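# Put cart bottle behind fridge bottle, then close door

## Task

Pick up the bottle on the cart and set it upright on the refrigerator shelf that already holds a bottle, straight behind that bottle. Then close the refrigerator door completely. At the end both bottles must be upright and stay put without the robot supporting them, and the cart must be resting on its wheels. The task fails if a glass bottle drops a long way, if the door is slammed open or closed, or if the robot topples or ends up leaning.

## Robot and tools

ROBOT. TidyBot++: a base 0.54 m long, 0.50 m wide and 0.38 m tall on four driven casters, carrying one seven-joint arm with a two-finger gripper. The shoulder sits 0.12 m ahead of the base centre and 0.68 m above the floor. Cameras: base_camera and wrist_camera (the latter looks along the hand). Since there is a single arm, all joint targets go in one object keyed by joint name.

FRAMES. Base frame: origin on the floor below the base centre, x ahead, y to the left, z up. hand_pose is in this frame and marks the point between the finger pads; its own z axis runs out along the fingers and the fingers close along its y axis. The odometry frame is the base frame as it was when the scene began. base_odometry counts wheel rotation, so slipping looks like travel and a few cm or degrees of drift build up over many moves. Heading is positive to the left, range -3.142 to 3.142. base_tilt is in degrees, positive when leaning forward or right, with a fixed bias of about 1 degree.

execute_actions. Arguments: "actions", a list holding zero or one action, and optional "cameras", a list of "base_camera", "wrist_camera" or "all" (omitted, null or ["all"] returns every image; [] returns none). An action may contain "base", "joints" and "speeds". "base" takes exactly one relative move, measured from where the base stood in the last reported state: translate_m (metres, forward positive, -2 to 2), strafe_m (metres, left positive, -2 to 2) or rotate_rad (radians, counter-clockwise from above positive, -6.3 to 6.3). "joints" holds absolute targets in radians: joint_2_rad -2.249 to 2.249 (shoulder), joint_4_rad -2.579 to 2.579 (elbow), joint_6_rad -2.099 to 2.099 (wrist); joint_1_rad, joint_3_rad, joint_5_rad, joint_7_rad accept any angle but travel the short way, so split big turns into steps under half a revolution. Signs: joint_1_rad positive turns the arm clockwise seen from above, the reverse of rotate_rad; from 3.14, raising joint_3_rad swings a forward-bent forearm to the right; raising joint_5_rad swings a bent hand right; with the hand down, raising joint_7_rad turns it counter-clockwise from above, and at 1.57 the fingers part left and right. gripper_pos is an absolute fraction, 0 fully open to 1 fully closed; finger gap is roughly 85 x (1 - gripper_pos) mm. "speeds" caps this action's motions only: translate_m and strafe_m 0.05 to 0.5 m/s, rotate_rad 0.1 to 1.57 rad/s; the maximum is the default. Very long base moves, unknown keys or out-of-range numbers get the whole call rejected with no motion. A joint or base left out of an action may still be chasing its earlier target.

ARM GEOMETRY. Upper arm 0.42 m, forearm 0.31 m, hand 0.31 m to the hand point. With joint_1_rad 0, joint_3_rad 3.14, joint_5_rad 0 the arm stays in the base x-z plane; tilt from vertical (forward positive) is joint_2_rad for the upper arm, joint_2_rad - joint_4_rad for the forearm, and that minus joint_6_rad for the hand. Reach ahead of the shoulder is the sum of length x sin(tilt); height above it is the sum of length x cos(tilt). The arm begins folded, hand down, poking up to 0.08 m past the base front with the elbow as high as 1.15 m. A downward-pointing hand reaches about 0.94 m high at most, and only close in. Closed fingertips stick out about 20 mm beyond the hand point; at gripper_pos 1 they keep squeezing at roughly 96 to 120 N each.

OTHER TOOLS. wait: "seconds" 0 to 10; commands nothing new and returns state and images. zoom_image: "camera" plus "region" [x0, y0, x1, y1] in pixels from the top-left of that camera's newest full image, at most 504 x 504. finished_scene: "scene", the integer of the current scene; it cannot be reversed, so call it only once everything is settled. Replying with no tool call ends the run.

READING RESULTS. base_status and joint_status: "done" reached target (for the base it only means the wheels turned enough, even if blocked or slipping); "off_target" stopped short and may keep pushing; "contact_stop" or "time_out" means the target was abandoned and the part holds still. For the gripper, "done" at 1 means empty, "off_target" means it is gripping something. "joint command not followed" with a "cause:" line means a self-collision check blocked the arm targets (the gripper still moves); such joints show "not_followed" and may be retried on later actions. on_its_own lists motion you did not command. motor_effort is percent of maximum, with the action's peak in brackets; both are noisy. "ARM HIT" signals a hard knock against the base or the arm itself. Motor temperatures follow the joint_positions order; MOTOR HOT appears from 60 °C, and at 75 °C an OVER-TEMPERATURE FAULT lets the arm sink and marks keys "limit_stop_at_motor_heat" (resend those targets). A torque fault (joints 1 to 4 limit 104.5 N m, warning 56.7; joints 5 to 7 limit 51.3, warning 29.4) freezes arm and gripper for 10 s and skips the rest of that call while the base continues.

ACCURACY. Friction can leave joints slightly off even with "all done"; fix by sending previous command + (desired - measured). hand_pose may be 1 to 2 cm wrong, so trust the images. A held load makes the arm sag; while holding, never send the angle currently read, or it sinks more. The robot holds its last command between calls.

AVOID. Dropping glass bottles, slamming the door, knocking over the cart, or leaving a bottle propped by the gripper. Do not drive while the arm is snagged on something high (around 0.8 m up or more) and avoid sideways shoves with a raised hand; both can tip the robot, and backing off or pulling the arm in rights it. Do not drive the arm into objects, and do not hold loads longer than needed, since that heats the motors. Loose items may occasionally be nudged by something else.

Each tool is called as name(argument=value, ...) on one line, values as JSON.

## Session

execute_actions(actions=[])

Scene clock: 0.00 s.
Motor temperatures (°C, as the motors report them): [27 27 26 31 35 32 27]
base_odometry: x=+0.000 y=+0.000 heading=+0.000 (m, m, rad; odometry frame)
base_tilt: forward=+0.0 right=+0.4 (deg)
base_status: not commanded
joint_positions: joint_1_rad=+0.027 joint_2_rad=-0.399 joint_3_rad=+3.087 joint_4_rad=-2.544 joint_5_rad=+0.028 joint_6_rad=-0.837 joint_7_rad=+1.584 gripper_pos=+0.000
joint_status: not commanded
motor_effort: joint_1_rad=-1 joint_2_rad=-2 joint_3_rad=+2 joint_4_rad=+21 joint_5_rad=+1 joint_6_rad=+3 joint_7_rad=-1 (%)
hand_pose: x=+0.2684 y=-0.0034 z=+0.5913 quat_wxyz=(+0.021, +0.996, +0.028, +0.079) (m; base frame)
pictures: base_camera, wrist_camera
Images, in order (width x height): base_camera 644x364, wrist_camera 644x476.

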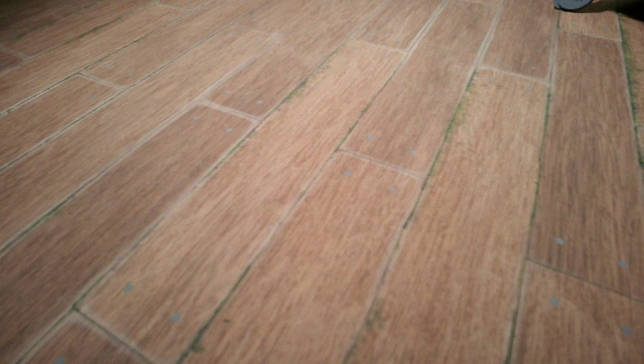

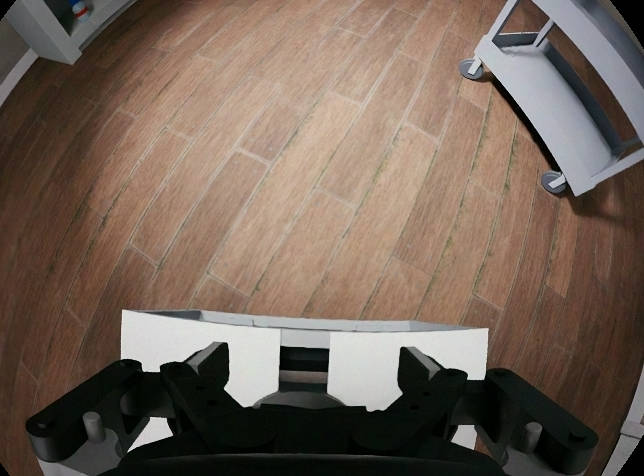

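execute_actions(actions=[{"joints":{"joint_6_rad":0.1}}])

Scene clock: 1.47 s.
Motor temperatures (°C, as the motors report them): [27 27 26 31 35 32 27]
base_odometry: x=+0.000 y=+0.000 heading=+0.000 (m, m, rad; odometry frame)
base_tilt: forward=+0.0 right=+0.3 (deg)
base_status: not commanded
joint_positions: joint_1_rad=+0.027 joint_2_rad=-0.399 joint_3_rad=+3.087 joint_4_rad=-2.544 joint_5_rad=+0.028 joint_6_rad=+0.102 joint_7_rad=+1.584 gripper_pos=+0.000
joint_status: all done
motor_effort: joint_1_rad=-1(1) joint_2_rad=-5(5) joint_3_rad=+1(1) joint_4_rad=+22(22) joint_5_rad=+0(1) joint_6_rad=+7(8) joint_7_rad=+0(0) (%)
hand_pose: x=+0.4959 y=+0.0128 z=+0.7568 quat_wxyz=(+0.012, +0.852, +0.034, +0.522) (m; base frame)
pictures: base_camera, wrist_camera
Images, in order (width x height): base_camera 644x364, wrist_camera 644x476.

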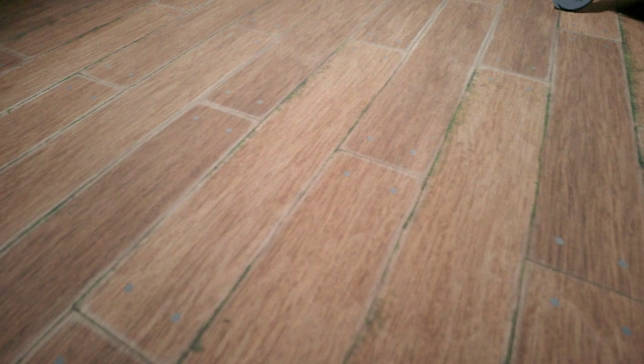

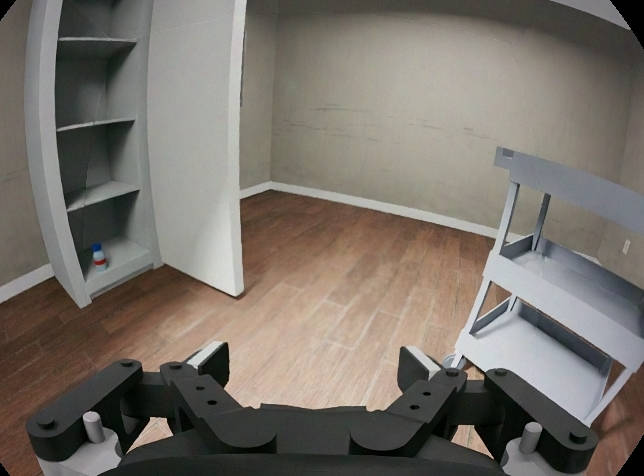

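execute_actions(actions=[{"base":{"rotate_rad":-0.8},"joints":{"joint_4_rad":-1.7,"joint_6_rad":-0.9}}])

Scene clock: 3.80 s.
Motor temperatures (°C, as the motors report them): [27 27 26 31 35 32 27]
base_odometry: x=+0.000 y=+0.000 heading=-0.800 (m, m, rad; odometry frame)
base_tilt: forward=+0.0 right=+0.3 (deg)
base_status: done
joint_positions: joint_1_rad=+0.027 joint_2_rad=-0.399 joint_3_rad=+3.087 joint_4_rad=-1.717 joint_5_rad=+0.028 joint_6_rad=-0.881 joint_7_rad=+1.584 gripper_pos=+0.000
joint_status: all done
motor_effort: joint_1_rad=-1(1) joint_2_rad=-6(9) joint_3_rad=+2(3) joint_4_rad=+23(24) joint_5_rad=+1(1) joint_6_rad=+6(8) joint_7_rad=+0(0) (%)
hand_pose: x=+0.5111 y=+0.0101 z=+0.9650 quat_wxyz=(+0.021, +0.890, +0.024, +0.454) (m; base frame)
pictures: base_camera, wrist_camera
Images, in order (width x height): base_camera 644x364, wrist_camera 644x476.

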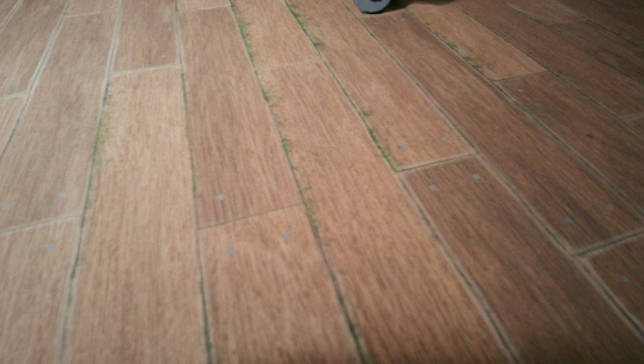

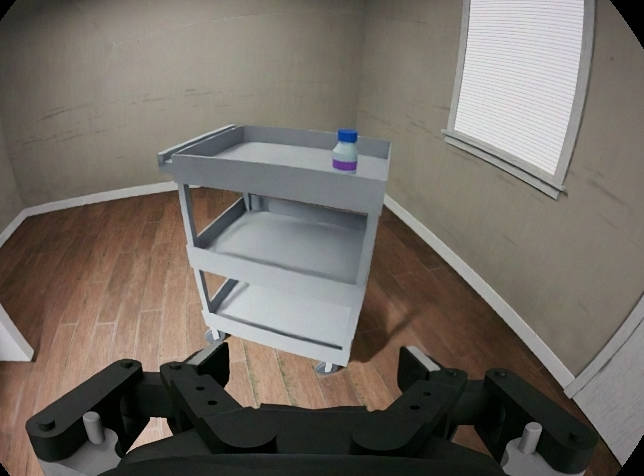

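execute_actions(actions=[{"base":{"strafe_m":-0.08},"joints":{"joint_2_rad":0.0,"joint_4_rad":-2.1,"joint_6_rad":0.53}}])

Scene clock: 6.03 s.
Motor temperatures (°C, as the motors report them): [27 27 26 31 35 32 27]
base_odometry: x=-0.058 y=-0.056 heading=-0.801 (m, m, rad; odometry frame)
base_tilt: forward=+0.0 right=+0.3 (deg)
base_status: done
joint_positions: joint_1_rad=+0.027 joint_2_rad=-0.001 joint_3_rad=+3.087 joint_4_rad=-2.083 joint_5_rad=+0.028 joint_6_rad=+0.516 joint_7_rad=+1.584 gripper_pos=+0.000
joint_status: all done
motor_effort: joint_1_rad=-1(2) joint_2_rad=-22(24) joint_3_rad=+1(4) joint_4_rad=+23(26) joint_5_rad=+1(2) joint_6_rad=+8(8) joint_7_rad=+0(0) (%)
hand_pose: x=+0.7028 y=+0.0219 z=+0.9501 quat_wxyz=(-0.001, +0.705, +0.028, +0.709) (m; base frame)
pictures: base_camera, wrist_camera
Images, in order (width x height): base_camera 644x364, wrist_camera 644x476.

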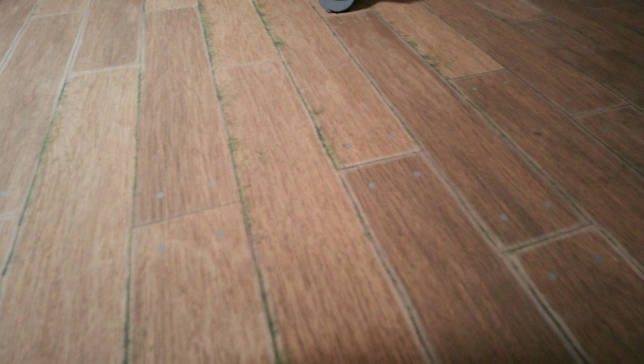

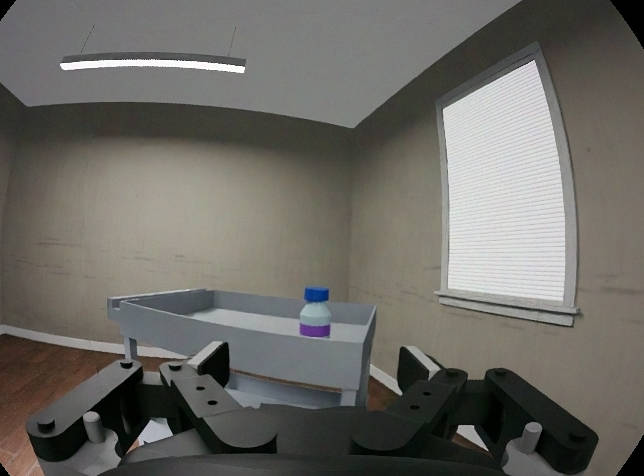

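execute_actions(actions=[{"base":{"translate_m":0.2}}])

Scene clock: 7.90 s.
Motor temperatures (°C, as the motors report them): [27 27 26 31 35 32 27]
base_odometry: x=+0.082 y=-0.200 heading=-0.801 (m, m, rad; odometry frame)
base_tilt: forward=+0.1 right=+0.3 (deg)
base_status: done
joint_positions: joint_1_rad=+0.027 joint_2_rad=+0.005 joint_3_rad=+3.087 joint_4_rad=-2.085 joint_5_rad=+0.028 joint_6_rad=+0.516 joint_7_rad=+1.584 gripper_pos=+0.000
joint_status: not commanded
motor_effort: joint_1_rad=-1(0) joint_2_rad=-22(26) joint_3_rad=+1(1) joint_4_rad=+23(24) joint_5_rad=+1(1) joint_6_rad=+8(9) joint_7_rad=+0(1) (%)
hand_pose: x=+0.7043 y=+0.0218 z=+0.9459 quat_wxyz=(-0.001, +0.708, +0.028, +0.706) (m; base frame)
pictures: base_camera, wrist_camera
Images, in order (width x height): base_camera 644x364, wrist_camera 644x476.

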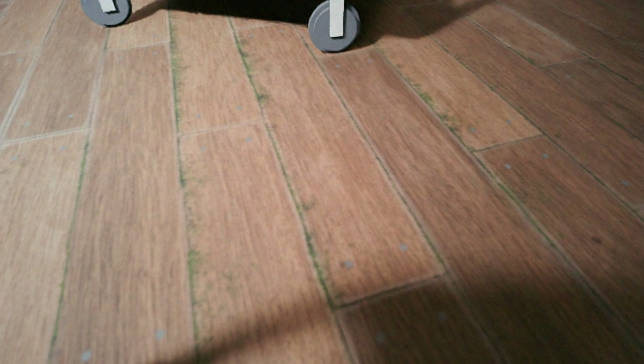

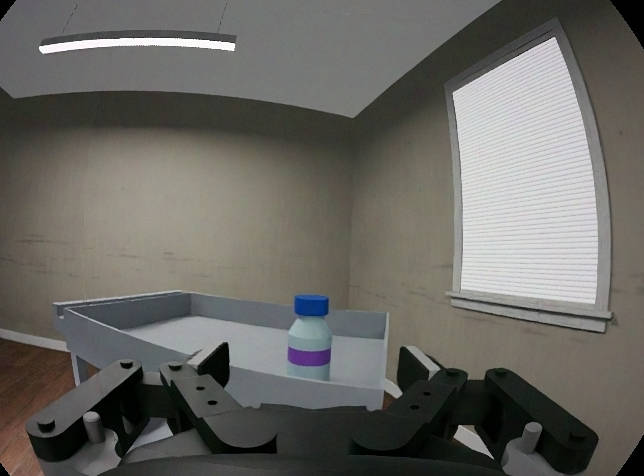

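execute_actions(actions=[{"base":{"translate_m":0.17},"joints":{"joint_4_rad":-1.66,"joint_6_rad":-0.34}}])

Scene clock: 10.10 s.
Motor temperatures (°C, as the motors report them): [27 27 26 31 35 32 27]
base_odometry: x=+0.200 y=-0.322 heading=-0.801 (m, m, rad; odometry frame)
base_tilt: forward=+0.0 right=+0.4 (deg)
base_status: done
joint_positions: joint_1_rad=+0.027 joint_2_rad=+0.005 joint_3_rad=+3.087 joint_4_rad=-1.678 joint_5_rad=+0.028 joint_6_rad=-0.323 joint_7_rad=+1.584 gripper_pos=+0.000
joint_status: all done
motor_effort: joint_1_rad=-1(1) joint_2_rad=-24(27) joint_3_rad=+1(1) joint_4_rad=+24(25) joint_5_rad=+1(1) joint_6_rad=+7(8) joint_7_rad=+0(0) (%)
hand_pose: x=+0.7149 y=+0.0151 z=+0.9355 quat_wxyz=(+0.007, +0.843, +0.026, +0.537) (m; base frame)
pictures: base_camera, wrist_camera
Images, in order (width x height): base_camera 644x364, wrist_camera 644x476.

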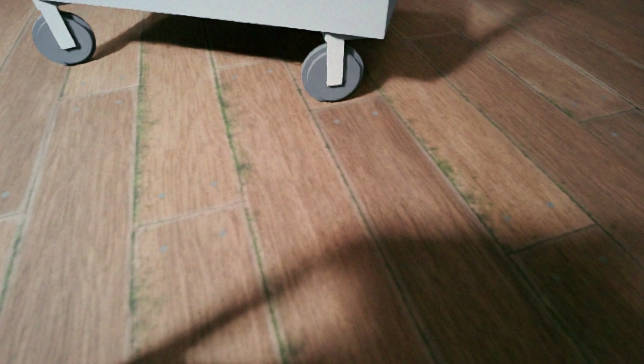

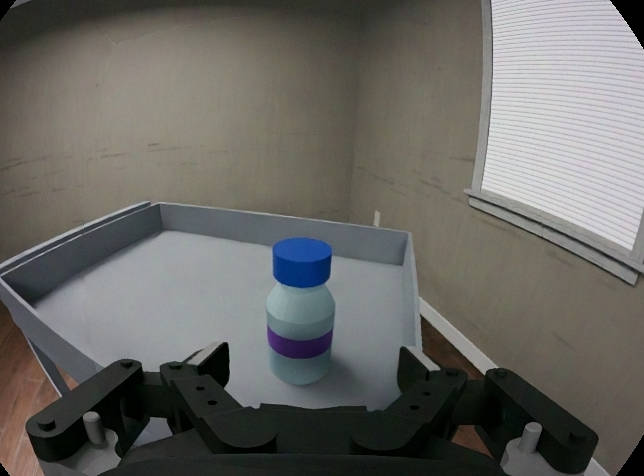

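execute_actions(actions=[{"base":{"strafe_m":0.015}}], cameras=[])

execute_actions(actions=[{"base":{"translate_m":0.09}}], cameras=["wrist_camera"])

Scene clock: 11.13 s.
Motor temperatures (°C, as the motors report them): [27 27 26 31 35 32 27]
base_odometry: x=+0.211 y=-0.311 heading=-0.801 (m, m, rad; odometry frame)
base_tilt: forward=+0.1 right=+0.3 (deg)
base_status: done
joint_positions: joint_1_rad=+0.025 joint_2_rad=+0.005 joint_3_rad=+3.087 joint_4_rad=-1.678 joint_5_rad=+0.028 joint_6_rad=-0.324 joint_7_rad=+1.584 gripper_pos=+0.000
joint_status: not commanded
motor_effort: joint_1_rad=-1(3) joint_2_rad=-24(26) joint_3_rad=+0(1) joint_4_rad=+25(25) joint_5_rad=+1(1) joint_6_rad=+7(7) joint_7_rad=-1(0) (%)
hand_pose: x=+0.7149 y=+0.0159 z=+0.9355 quat_wxyz=(+0.006, +0.843, +0.027, +0.537) (m; base frame)
pictures: none
No camera images: the call's "cameras" was empty. Leave "cameras" out to get every camera's image.

Scene clock: 12.33 s.
Motor temperatures (°C, as the motors report them): [27 27 26 31 35 32 27]
base_odometry: x=+0.274 y=-0.376 heading=-0.801 (m, m, rad; odometry frame)
base_tilt: forward=+0.0 right=+0.3 (deg)
base_status: done
joint_positions: joint_1_rad=+0.025 joint_2_rad=+0.007 joint_3_rad=+3.087 joint_4_rad=-1.677 joint_5_rad=+0.028 joint_6_rad=-0.324 joint_7_rad=+1.584 gripper_pos=+0.000
joint_status: not commanded
motor_effort: joint_1_rad=-1(0) joint_2_rad=-23(28) joint_3_rad=+1(1) joint_4_rad=+24(25) joint_5_rad=+1(1) joint_6_rad=+7(8) joint_7_rad=-1(0) (%)
hand_pose: x=+0.7153 y=+0.0159 z=+0.9354 quat_wxyz=(+0.006, +0.843, +0.027, +0.537) (m; base frame)
pictures: wrist_camera
Images, in order (width x height): wrist_camera 644x476.

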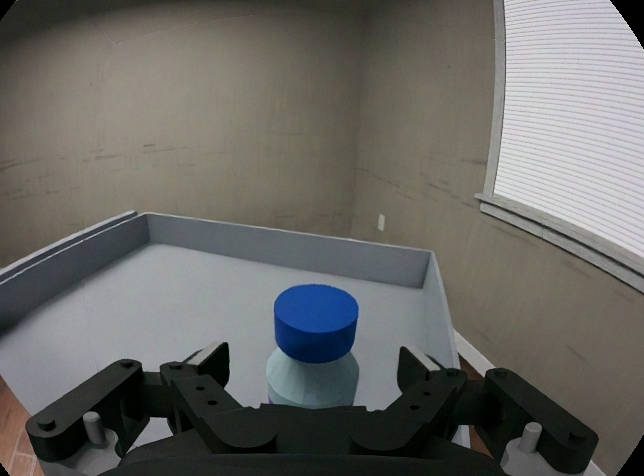

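execute_actions(actions=[{"base":{"translate_m":0.05}}], cameras=["wrist_camera"])

Scene clock: 13.70 s.
Motor temperatures (°C, as the motors report them): [27 27 26 31 35 32 27]
base_odometry: x=+0.309 y=-0.412 heading=-0.801 (m, m, rad; odometry frame)
base_tilt: forward=+0.0 right=+0.4 (deg)
base_status: done
joint_positions: joint_1_rad=+0.025 joint_2_rad=+0.005 joint_3_rad=+3.087 joint_4_rad=-1.677 joint_5_rad=+0.028 joint_6_rad=-0.324 joint_7_rad=+1.584 gripper_pos=+0.000
joint_status: not commanded
motor_effort: joint_1_rad=-1(0) joint_2_rad=-23(28) joint_3_rad=+1(2) joint_4_rad=+24(25) joint_5_rad=+1(1) joint_6_rad=+7(8) joint_7_rad=+0(1) (%)
hand_pose: x=+0.7151 y=+0.0159 z=+0.9364 quat_wxyz=(+0.006, +0.843, +0.027, +0.538) (m; base frame)
pictures: wrist_camera
Images, in order (width x height): wrist_camera 644x476.

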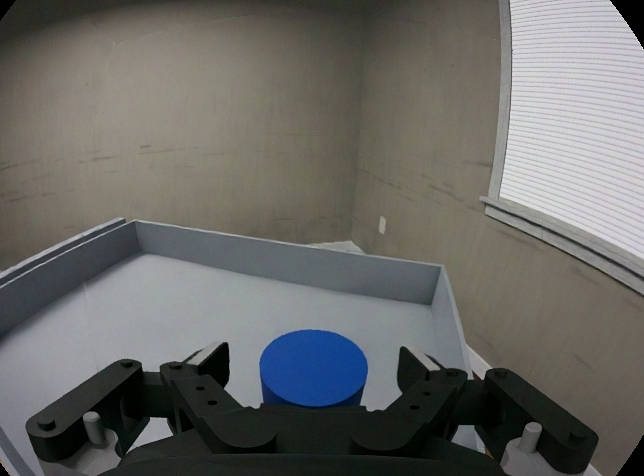

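execute_actions(actions=[{"joints":{"joint_4_rad":-1.73,"joint_6_rad":-0.27}}], cameras=["wrist_camera"])

execute_actions(actions=[{"joints":{"gripper_pos":1}}], cameras=["wrist_camera"])

Scene clock: 14.90 s.
Motor temperatures (°C, as the motors report them): [27 27 26 31 35 32 27]
base_odometry: x=+0.309 y=-0.412 heading=-0.801 (m, m, rad; odometry frame)
base_tilt: forward=+0.0 right=+0.4 (deg)
base_status: not commanded
joint_positions: joint_1_rad=+0.025 joint_2_rad=+0.005 joint_3_rad=+3.087 joint_4_rad=-1.719 joint_5_rad=+0.028 joint_6_rad=-0.290 joint_7_rad=+1.584 gripper_pos=+0.000
joint_status: all done
motor_effort: joint_1_rad=-1(1) joint_2_rad=-24(25) joint_3_rad=+1(1) joint_4_rad=+24(25) joint_5_rad=+1(1) joint_6_rad=+7(7) joint_7_rad=+0(1) (%)
hand_pose: x=+0.7123 y=+0.0161 z=+0.9209 quat_wxyz=(+0.006, +0.845, +0.027, +0.534) (m; base frame)
pictures: wrist_camera
Images, in order (width x height): wrist_camera 644x476.

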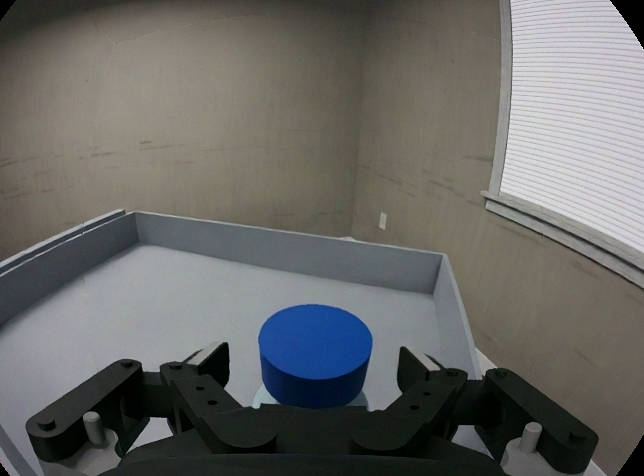

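Scene clock: 16.00 s.
Motor temperatures (°C, as the motors report them): [27 27 26 31 35 32 27]
base_odometry: x=+0.309 y=-0.412 heading=-0.801 (m, m, rad; odometry frame)
base_tilt: forward=+0.0 right=+0.4 (deg)
base_status: not commanded
joint_positions: joint_1_rad=+0.025 joint_2_rad=+0.005 joint_3_rad=+3.087 joint_4_rad=-1.719 joint_5_rad=+0.028 joint_6_rad=-0.289 joint_7_rad=+1.584 gripper_pos=+0.442
joint_status: gripper_pos off_target (ended at +0.442, target +1.000)
motor_effort: joint_1_rad=-1(1) joint_2_rad=-24(26) joint_3_rad=+0(0) joint_4_rad=+25(26) joint_5_rad=+1(1) joint_6_rad=+7(8) joint_7_rad=+0(0) (%)
hand_pose: x=+0.7123 y=+0.0161 z=+0.9214 quat_wxyz=(+0.006, +0.844, +0.027, +0.535) (m; base frame)
pictures: wrist_camera
Images, in order (width x height): wrist_camera 644x476.

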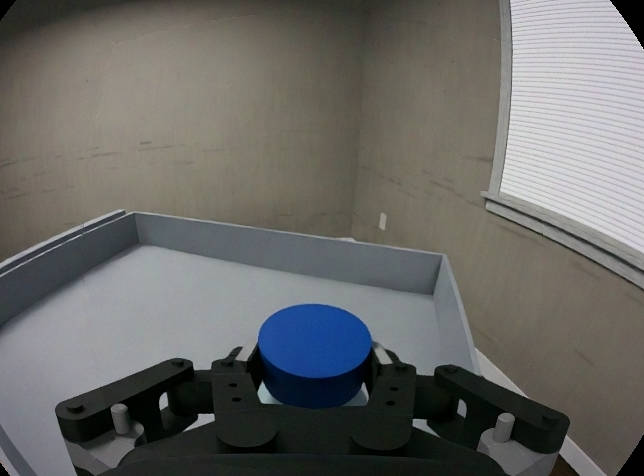

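execute_actions(actions=[{"joints":{"joint_4_rad":-1.3,"joint_6_rad":-0.7}}], cameras=[])

execute_actions(actions=[{"base":{"translate_m":-0.35}}], cameras=[])

execute_actions(actions=[{"base":{"rotate_rad":1.85},"speeds":{"rotate_rad":0.9}}])

Scene clock: 17.93 s.
Motor temperatures (°C, as the motors report them): [27 27 26 31 35 32 27]
base_odometry: x=+0.309 y=-0.412 heading=-0.801 (m, m, rad; odometry frame)
base_tilt: forward=+0.1 right=+0.4 (deg)
base_status: not commanded
joint_positions: joint_1_rad=+0.025 joint_2_rad=+0.017 joint_3_rad=+3.087 joint_4_rad=-1.335 joint_5_rad=+0.028 joint_6_rad=-0.697 joint_7_rad=+1.584 gripper_pos=+0.442
joint_status: all done
motor_effort: joint_1_rad=-1(1) joint_2_rad=-28(30) joint_3_rad=+1(1) joint_4_rad=+28(29) joint_5_rad=+1(1) joint_6_rad=+10(10) joint_7_rad=-1(0) (%)
hand_pose: x=+0.7085 y=+0.0126 z=+1.0274 quat_wxyz=(+0.009, +0.854, +0.022, +0.519) (m; base frame)
pictures: none
No camera images: the call's "cameras" was empty. Leave "cameras" out to get every camera's image.

Scene clock: 20.07 s.
Motor temperatures (°C, as the motors report them): [27 27 26 31 35 32 27]
base_odometry: x=+0.065 y=-0.161 heading=-0.801 (m, m, rad; odometry frame)
base_tilt: forward=+0.0 right=+0.4 (deg)
base_status: done
joint_positions: joint_1_rad=+0.026 joint_2_rad=+0.014 joint_3_rad=+3.087 joint_4_rad=-1.333 joint_5_rad=+0.028 joint_6_rad=-0.702 joint_7_rad=+1.584 gripper_pos=+0.442
joint_status: not commanded
motor_effort: joint_1_rad=-1(2) joint_2_rad=-28(31) joint_3_rad=+0(3) joint_4_rad=+28(29) joint_5_rad=+1(1) joint_6_rad=+9(10) joint_7_rad=+0(0) (%)
hand_pose: x=+0.7071 y=+0.0125 z=+1.0290 quat_wxyz=(+0.009, +0.854, +0.022, +0.520) (m; base frame)
pictures: none
No camera images: the call's "cameras" was empty. Leave "cameras" out to get every camera's image.

Scene clock: 23.07 s.
Motor temperatures (°C, as the motors report them): [27 28 26 31 35 32 27]
base_odometry: x=+0.065 y=-0.161 heading=+1.049 (m, m, rad; odometry frame)
base_tilt: forward=+0.0 right=+0.3 (deg)
base_status: done
joint_positions: joint_1_rad=+0.024 joint_2_rad=+0.014 joint_3_rad=+3.087 joint_4_rad=-1.333 joint_5_rad=+0.028 joint_6_rad=-0.702 joint_7_rad=+1.584 gripper_pos=+0.442
joint_status: not commanded
motor_effort: joint_1_rad=-1(4) joint_2_rad=-28(29) joint_3_rad=+1(2) joint_4_rad=+28(28) joint_5_rad=+1(2) joint_6_rad=+10(9) joint_7_rad=-1(1) (%)
hand_pose: x=+0.7072 y=+0.0137 z=+1.0288 quat_wxyz=(+0.008, +0.854, +0.023, +0.519) (m; base frame)
pictures: base_camera, wrist_camera
Images, in order (width x height): base_camera 644x364, wrist_camera 644x476.

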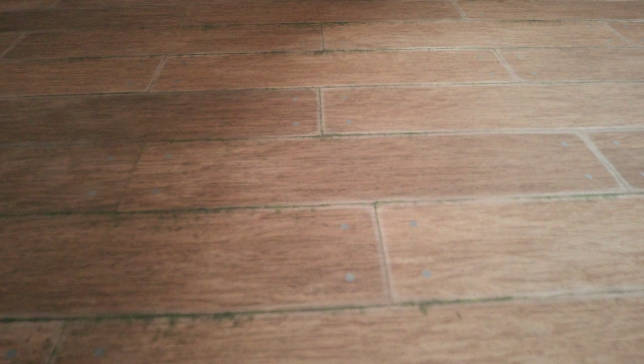

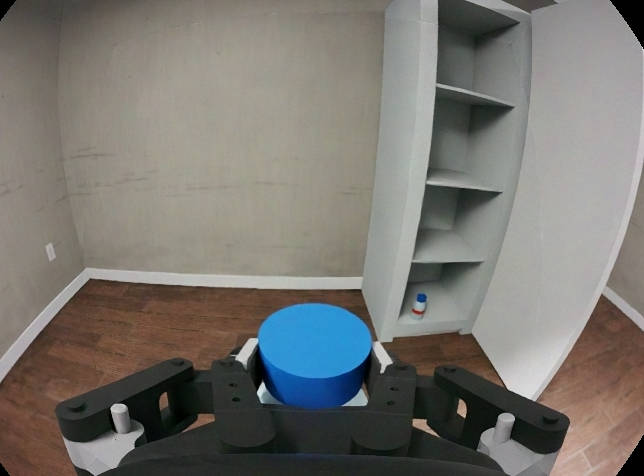

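execute_actions(actions=[{"base":{"strafe_m":-0.5},"joints":{"joint_2_rad":1.45,"joint_4_rad":-0.9,"joint_6_rad":0.4}}])

Scene clock: 26.23 s.
Motor temperatures (°C, as the motors report them): [27 28 26 31 35 32 27]
base_odometry: x=+0.499 y=-0.409 heading=+1.050 (m, m, rad; odometry frame)
base_tilt: forward=+0.1 right=+0.4 (deg)
base_status: done
joint_positions: joint_1_rad=+0.034 joint_2_rad=+1.478 joint_3_rad=+3.087 joint_4_rad=-0.936 joint_5_rad=+0.028 joint_6_rad=+0.364 joint_7_rad=+1.584 gripper_pos=+0.442
joint_status: all done
motor_effort: joint_1_rad=+0(5) joint_2_rad=-64(70) joint_3_rad=-1(3) joint_4_rad=+21(28) joint_5_rad=+1(2) joint_6_rad=+10(10) joint_7_rad=-1(1) (%)
hand_pose: x=+1.0234 y=-0.0029 z=+0.3439 quat_wxyz=(-0.010, +0.854, -0.007, +0.520) (m; base frame)
pictures: base_camera, wrist_camera
Images, in order (width x height): base_camera 644x364, wrist_camera 644x476.

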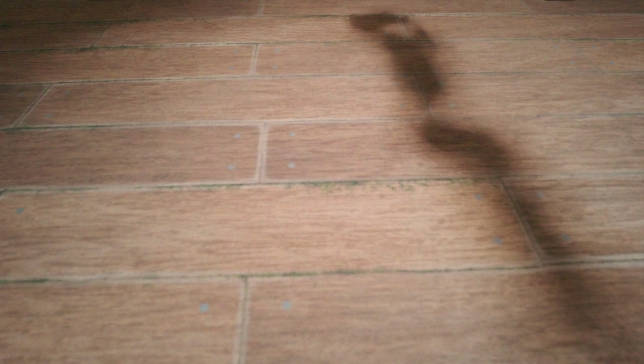

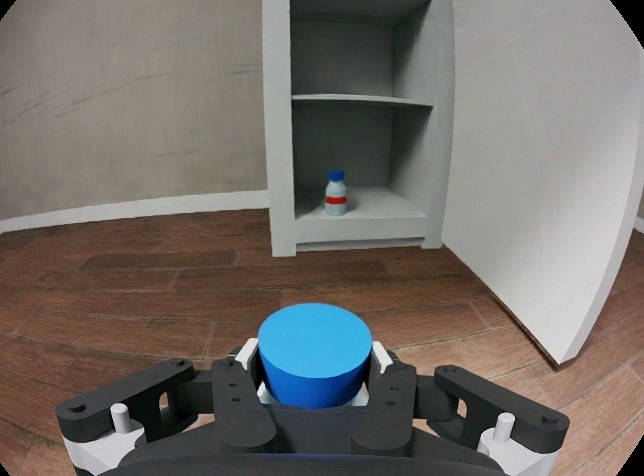

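execute_actions(actions=[{"base":{"rotate_rad":-0.05},"joints":{"joint_2_rad":1.5,"joint_6_rad":0.51}}], cameras=[])

execute_actions(actions=[{"base":{"translate_m":0.5}}])

Scene clock: 27.97 s.
Motor temperatures (°C, as the motors report them): [27 28 26 31 35 32 27]
base_odometry: x=+0.499 y=-0.409 heading=+0.999 (m, m, rad; odometry frame)
base_tilt: forward=+0.0 right=+0.3 (deg)
base_status: done
joint_positions: joint_1_rad=+0.034 joint_2_rad=+1.524 joint_3_rad=+3.087 joint_4_rad=-0.933 joint_5_rad=+0.028 joint_6_rad=+0.479 joint_7_rad=+1.584 gripper_pos=+0.442
joint_status: all done
motor_effort: joint_1_rad=-1(6) joint_2_rad=-63(66) joint_3_rad=-1(3) joint_4_rad=+21(22) joint_5_rad=+1(2) joint_6_rad=+10(10) joint_7_rad=+0(1) (%)
hand_pose: x=+1.0242 y=-0.0045 z=+0.3361 quat_wxyz=(-0.009, +0.835, -0.009, +0.550) (m; base frame)
pictures: none
No camera images: the call's "cameras" was empty. Leave "cameras" out to get every camera's image.

Scene clock: 30.33 s.
Motor temperatures (°C, as the motors report them): [27 28 26 31 35 32 27]
base_odometry: x=+0.770 y=+0.011 heading=+0.999 (m, m, rad; odometry frame)
base_tilt: forward=+0.1 right=+0.3 (deg)
base_status: done
joint_positions: joint_1_rad=+0.034 joint_2_rad=+1.525 joint_3_rad=+3.087 joint_4_rad=-0.928 joint_5_rad=+0.028 joint_6_rad=+0.479 joint_7_rad=+1.584 gripper_pos=+0.442
joint_status: not commanded
motor_effort: joint_1_rad=-1(1) joint_2_rad=-64(66) joint_3_rad=-1(1) joint_4_rad=+21(22) joint_5_rad=+1(1) joint_6_rad=+10(10) joint_7_rad=-1(1) (%)
hand_pose: x=+1.0259 y=-0.0047 z=+0.3382 quat_wxyz=(-0.009, +0.834, -0.009, +0.552) (m; base frame)
pictures: base_camera, wrist_camera
Images, in order (width x height): base_camera 644x364, wrist_camera 644x476.

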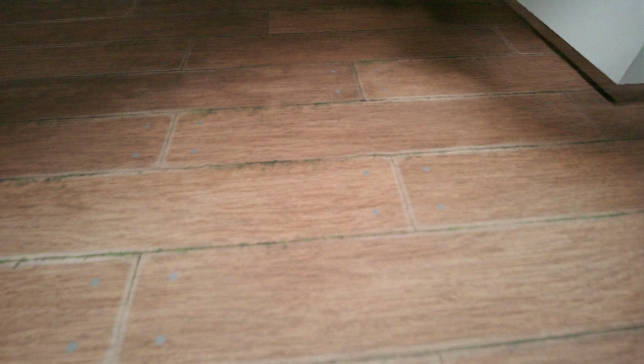

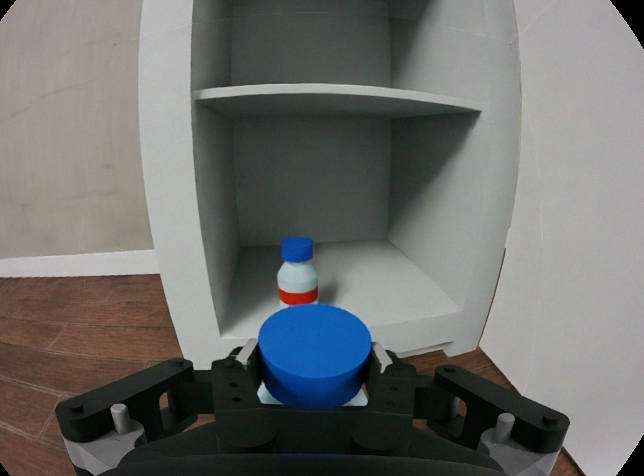

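execute_actions(actions=[{"base":{"rotate_rad":0.09}}], cameras=[])

execute_actions(actions=[{"base":{"strafe_m":-0.09}}])

execute_actions(actions=[{"base":{"translate_m":0.15}}])

Scene clock: 32.07 s.
Motor temperatures (°C, as the motors report them): [27 28 26 31 35 32 27]
base_odometry: x=+0.770 y=+0.011 heading=+1.089 (m, m, rad; odometry frame)
base_tilt: forward=+0.1 right=+0.3 (deg)
base_status: done
joint_positions: joint_1_rad=+0.022 joint_2_rad=+1.525 joint_3_rad=+3.087 joint_4_rad=-0.928 joint_5_rad=+0.028 joint_6_rad=+0.479 joint_7_rad=+1.584 gripper_pos=+0.442
joint_status: not commanded
motor_effort: joint_1_rad=-1(8) joint_2_rad=-64(64) joint_3_rad=-1(4) joint_4_rad=+21(21) joint_5_rad=+1(2) joint_6_rad=+9(9) joint_7_rad=+0(1) (%)
hand_pose: x=+1.0259 y=+0.0060 z=+0.3382 quat_wxyz=(-0.012, +0.834, -0.004, +0.552) (m; base frame)
pictures: none
No camera images: the call's "cameras" was empty. Leave "cameras" out to get every camera's image.

Scene clock: 33.50 s.
Motor temperatures (°C, as the motors report them): [27 28 26 31 35 32 27]
base_odometry: x=+0.850 y=-0.030 heading=+1.089 (m, m, rad; odometry frame)
base_tilt: forward=+0.0 right=+0.3 (deg)
base_status: done
joint_positions: joint_1_rad=+0.032 joint_2_rad=+1.525 joint_3_rad=+3.087 joint_4_rad=-0.928 joint_5_rad=+0.028 joint_6_rad=+0.479 joint_7_rad=+1.584 gripper_pos=+0.442
joint_status: not commanded
motor_effort: joint_1_rad=+0(5) joint_2_rad=-64(64) joint_3_rad=-1(3) joint_4_rad=+21(21) joint_5_rad=+1(1) joint_6_rad=+10(10) joint_7_rad=+0(1) (%)
hand_pose: x=+1.0259 y=-0.0023 z=+0.3382 quat_wxyz=(-0.010, +0.834, -0.008, +0.552) (m; base frame)
pictures: base_camera, wrist_camera
Images, in order (width x height): base_camera 644x364, wrist_camera 644x476.

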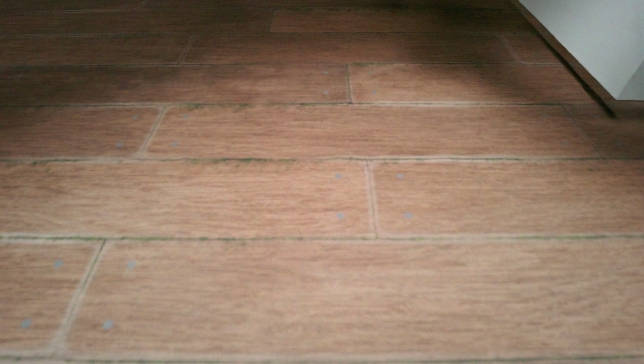

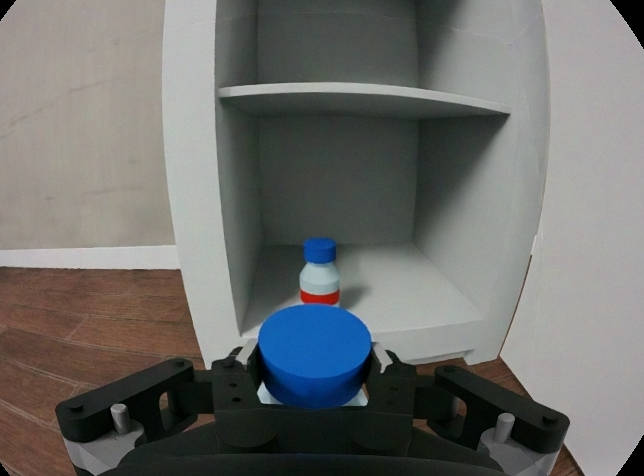

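Scene clock: 34.97 s.
Motor temperatures (°C, as the motors report them): [27 28 26 31 35 32 27]
base_odometry: x=+0.919 y=+0.103 heading=+1.089 (m, m, rad; odometry frame)
base_tilt: forward=+0.1 right=+0.4 (deg)
base_status: done
joint_positions: joint_1_rad=+0.032 joint_2_rad=+1.525 joint_3_rad=+3.087 joint_4_rad=-0.925 joint_5_rad=+0.028 joint_6_rad=+0.479 joint_7_rad=+1.584 gripper_pos=+0.442
joint_status: not commanded
motor_effort: joint_1_rad=-1(0) joint_2_rad=-64(66) joint_3_rad=-1(1) joint_4_rad=+21(23) joint_5_rad=+1(2) joint_6_rad=+10(10) joint_7_rad=+0(1) (%)
hand_pose: x=+1.0265 y=-0.0024 z=+0.3386 quat_wxyz=(-0.009, +0.833, -0.008, +0.553) (m; base frame)
pictures: base_camera, wrist_camera
Images, in order (width x height): base_camera 644x364, wrist_camera 644x476.

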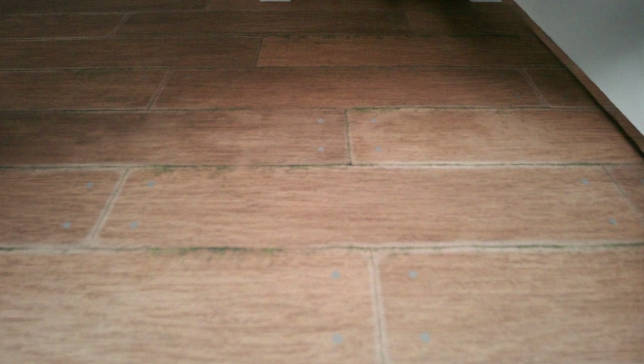

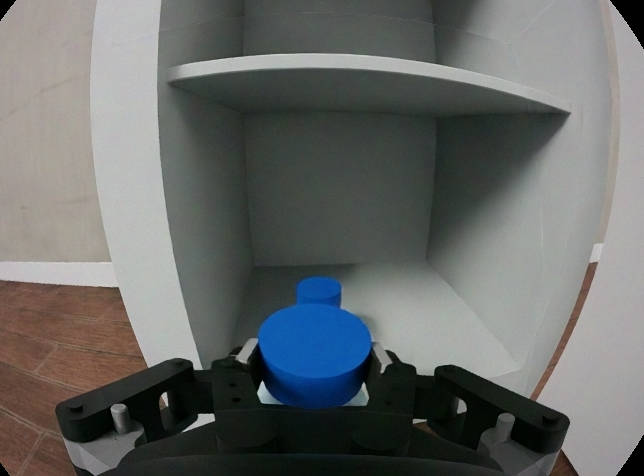

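execute_actions(actions=[{"base":{"strafe_m":-0.11},"joints":{"joint_2_rad":1.52}}], cameras=[])

execute_actions(actions=[{"base":{"translate_m":0.17}}])

Scene clock: 36.73 s.
Motor temperatures (°C, as the motors report them): [27 28 26 31 35 32 27]
base_odometry: x=+1.017 y=+0.052 heading=+1.089 (m, m, rad; odometry frame)
base_tilt: forward=+0.1 right=+0.4 (deg)
base_status: done
joint_positions: joint_1_rad=+0.032 joint_2_rad=+1.542 joint_3_rad=+3.087 joint_4_rad=-0.925 joint_5_rad=+0.028 joint_6_rad=+0.479 joint_7_rad=+1.584 gripper_pos=+0.442
joint_status: all done
motor_effort: joint_1_rad=-1(6) joint_2_rad=-64(64) joint_3_rad=-1(3) joint_4_rad=+21(21) joint_5_rad=+1(1) joint_6_rad=+10(10) joint_7_rad=-1(0) (%)
hand_pose: x=+1.0208 y=-0.0021 z=+0.3238 quat_wxyz=(-0.010, +0.838, -0.008, +0.546) (m; base frame)
pictures: none
No camera images: the call's "cameras" was empty. Leave "cameras" out to get every camera's image.

Scene clock: 38.27 s.
Motor temperatures (°C, as the motors report them): [27 28 26 31 35 32 27]
base_odometry: x=+1.096 y=+0.203 heading=+1.089 (m, m, rad; odometry frame)
base_tilt: forward=+0.1 right=+0.3 (deg)
base_status: done
joint_positions: joint_1_rad=+0.032 joint_2_rad=+1.544 joint_3_rad=+3.087 joint_4_rad=-0.924 joint_5_rad=+0.028 joint_6_rad=+0.479 joint_7_rad=+1.584 gripper_pos=+0.442
joint_status: not commanded
motor_effort: joint_1_rad=-1(0) joint_2_rad=-64(66) joint_3_rad=-1(1) joint_4_rad=+21(22) joint_5_rad=+1(1) joint_6_rad=+10(10) joint_7_rad=+0(0) (%)
hand_pose: x=+1.0206 y=-0.0022 z=+0.3228 quat_wxyz=(-0.010, +0.838, -0.008, +0.546) (m; base frame)
pictures: base_camera, wrist_camera
Images, in order (width x height): base_camera 644x364, wrist_camera 644x476.

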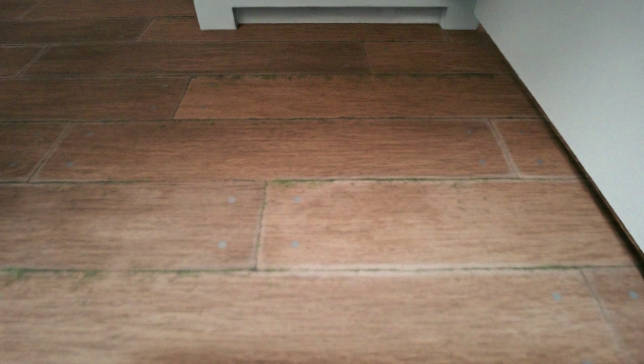

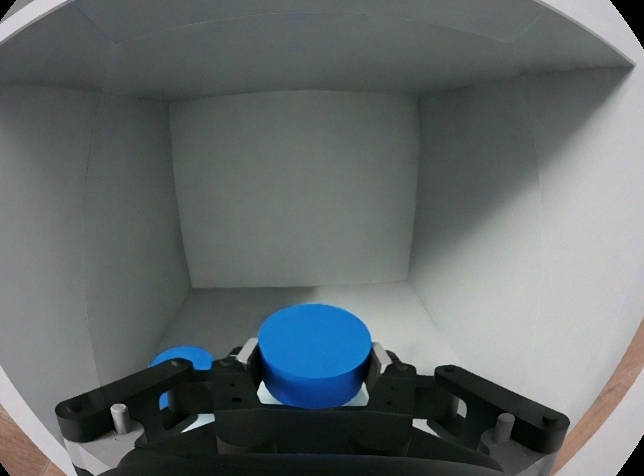

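execute_actions(actions=[{"base":{"translate_m":0.17},"joints":{"joint_2_rad":1.56,"joint_6_rad":0.53},"speeds":{"translate_m":0.15}}])

execute_actions(actions=[{"base":{"strafe_m":0.105},"speeds":{"strafe_m":0.1}}])

Scene clock: 40.37 s.
Motor temperatures (°C, as the motors report them): [27 28 26 31 35 32 27]
base_odometry: x=+1.175 y=+0.353 heading=+1.089 (m, m, rad; odometry frame)
base_tilt: forward=+0.1 right=+0.3 (deg)
base_status: done
joint_positions: joint_1_rad=+0.032 joint_2_rad=+1.589 joint_3_rad=+3.087 joint_4_rad=-0.924 joint_5_rad=+0.028 joint_6_rad=+0.495 joint_7_rad=+1.584 gripper_pos=+0.442
joint_status: all done
motor_effort: joint_1_rad=-1(3) joint_2_rad=-63(65) joint_3_rad=-1(2) joint_4_rad=+20(22) joint_5_rad=+1(2) joint_6_rad=+10(10) joint_7_rad=+0(0) (%)
hand_pose: x=+1.0057 y=-0.0018 z=+0.2870 quat_wxyz=(-0.010, +0.846, -0.009, +0.533) (m; base frame)
pictures: base_camera, wrist_camera
Images, in order (width x height): base_camera 644x364, wrist_camera 644x476.

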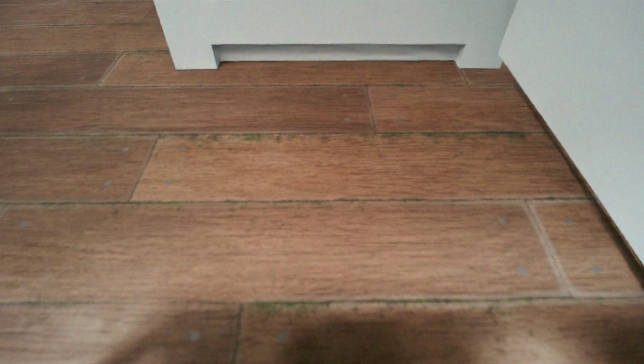

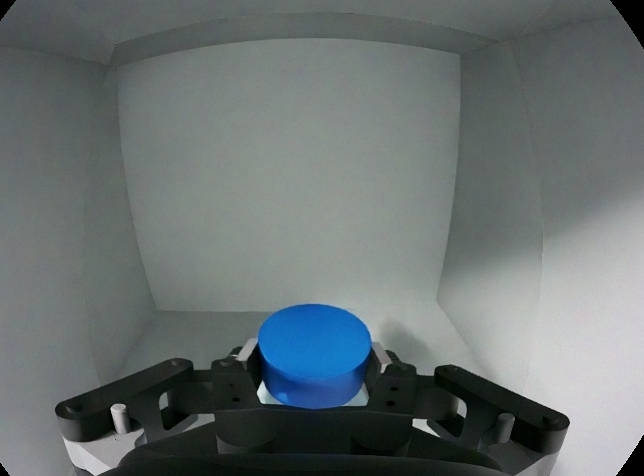

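Scene clock: 42.03 s.
Motor temperatures (°C, as the motors report them): [27 28 26 31 35 32 27]
base_odometry: x=+1.082 y=+0.402 heading=+1.089 (m, m, rad; odometry frame)
base_tilt: forward=+0.0 right=+0.3 (deg)
base_status: done
joint_positions: joint_1_rad=+0.025 joint_2_rad=+1.589 joint_3_rad=+3.087 joint_4_rad=-0.924 joint_5_rad=+0.028 joint_6_rad=+0.495 joint_7_rad=+1.584 gripper_pos=+0.442
joint_status: not commanded
motor_effort: joint_1_rad=-1(4) joint_2_rad=-63(63) joint_3_rad=-1(2) joint_4_rad=+20(20) joint_5_rad=+1(1) joint_6_rad=+10(9) joint_7_rad=+0(1) (%)
hand_pose: x=+1.0057 y=+0.0037 z=+0.2870 quat_wxyz=(-0.012, +0.846, -0.006, +0.533) (m; base frame)
pictures: base_camera, wrist_camera
Images, in order (width x height): base_camera 644x364, wrist_camera 644x476.

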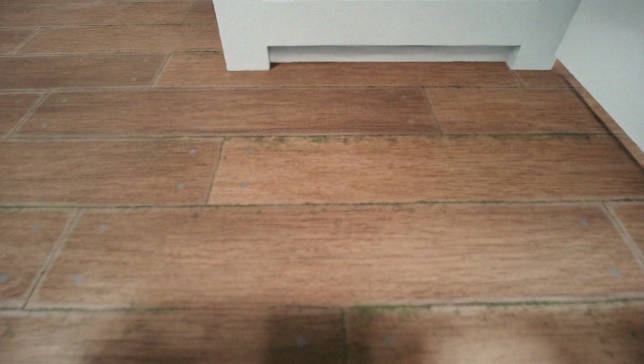

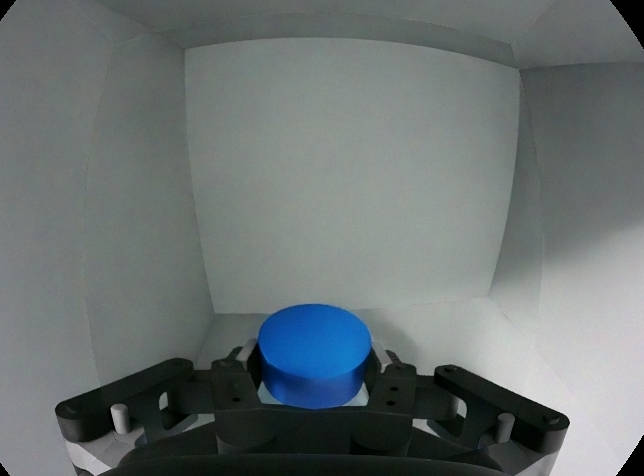

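execute_actions(actions=[{"base":{"translate_m":0.035},"joints":{"joint_2_rad":1.61,"joint_6_rad":0.58}}])

Scene clock: 43.07 s.
Motor temperatures (°C, as the motors report them): [27 29 26 31 35 32 27]
base_odometry: x=+1.098 y=+0.433 heading=+1.089 (m, m, rad; odometry frame)
base_tilt: forward=+0.1 right=+0.4 (deg)
base_status: done
joint_positions: joint_1_rad=+0.025 joint_2_rad=+1.632 joint_3_rad=+3.087 joint_4_rad=-0.924 joint_5_rad=+0.028 joint_6_rad=+0.545 joint_7_rad=+1.584 gripper_pos=+0.442
joint_status: all done
motor_effort: joint_1_rad=-1(1) joint_2_rad=-62(65) joint_3_rad=-1(2) joint_4_rad=+19(21) joint_5_rad=+1(1) joint_6_rad=+10(10) joint_7_rad=-1(1) (%)
hand_pose: x=+0.9948 y=+0.0036 z=+0.2629 quat_wxyz=(-0.011, +0.844, -0.007, +0.536) (m; base frame)
pictures: base_camera, wrist_camera
Images, in order (width x height): base_camera 644x364, wrist_camera 644x476.

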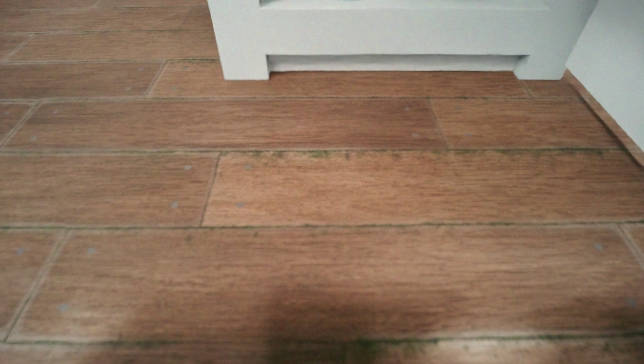

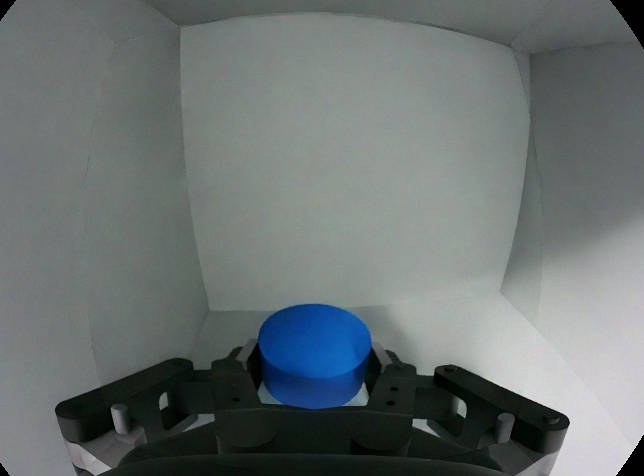

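execute_actions(actions=[{"joints":{"joint_2_rad":1.65,"joint_6_rad":0.61}}])

Scene clock: 43.90 s.
Motor temperatures (°C, as the motors report them): [27 29 26 31 35 32 27]
base_odometry: x=+1.098 y=+0.433 heading=+1.089 (m, m, rad; odometry frame)
base_tilt: forward=+0.1 right=+0.3 (deg)
base_status: not commanded
joint_positions: joint_1_rad=+0.025 joint_2_rad=+1.648 joint_3_rad=+3.087 joint_4_rad=-0.922 joint_5_rad=+0.028 joint_6_rad=+0.584 joint_7_rad=+1.584 gripper_pos=+0.442
joint_status: all done
motor_effort: joint_1_rad=-1(1) joint_2_rad=-58(62) joint_3_rad=-1(1) joint_4_rad=+18(20) joint_5_rad=+1(1) joint_6_rad=+9(9) joint_7_rad=-1(1) (%)
hand_pose: x=+0.9937 y=+0.0033 z=+0.2606 quat_wxyz=(-0.011, +0.837, -0.008, +0.547) (m; base frame)
pictures: base_camera, wrist_camera
Images, in order (width x height): base_camera 644x364, wrist_camera 644x476.

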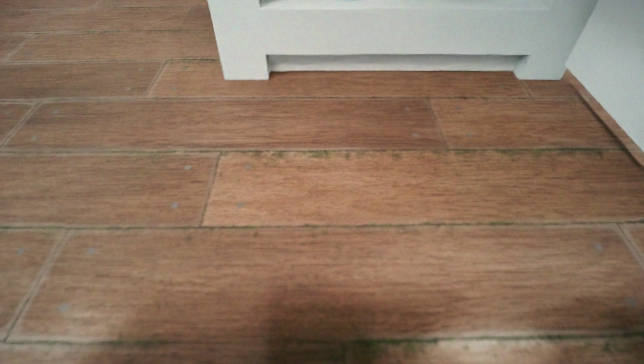

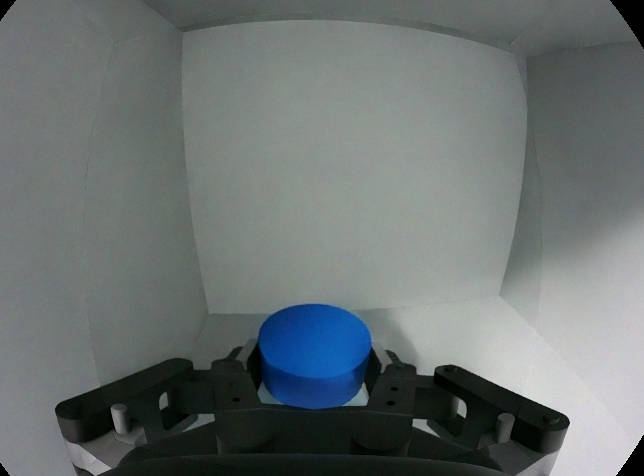

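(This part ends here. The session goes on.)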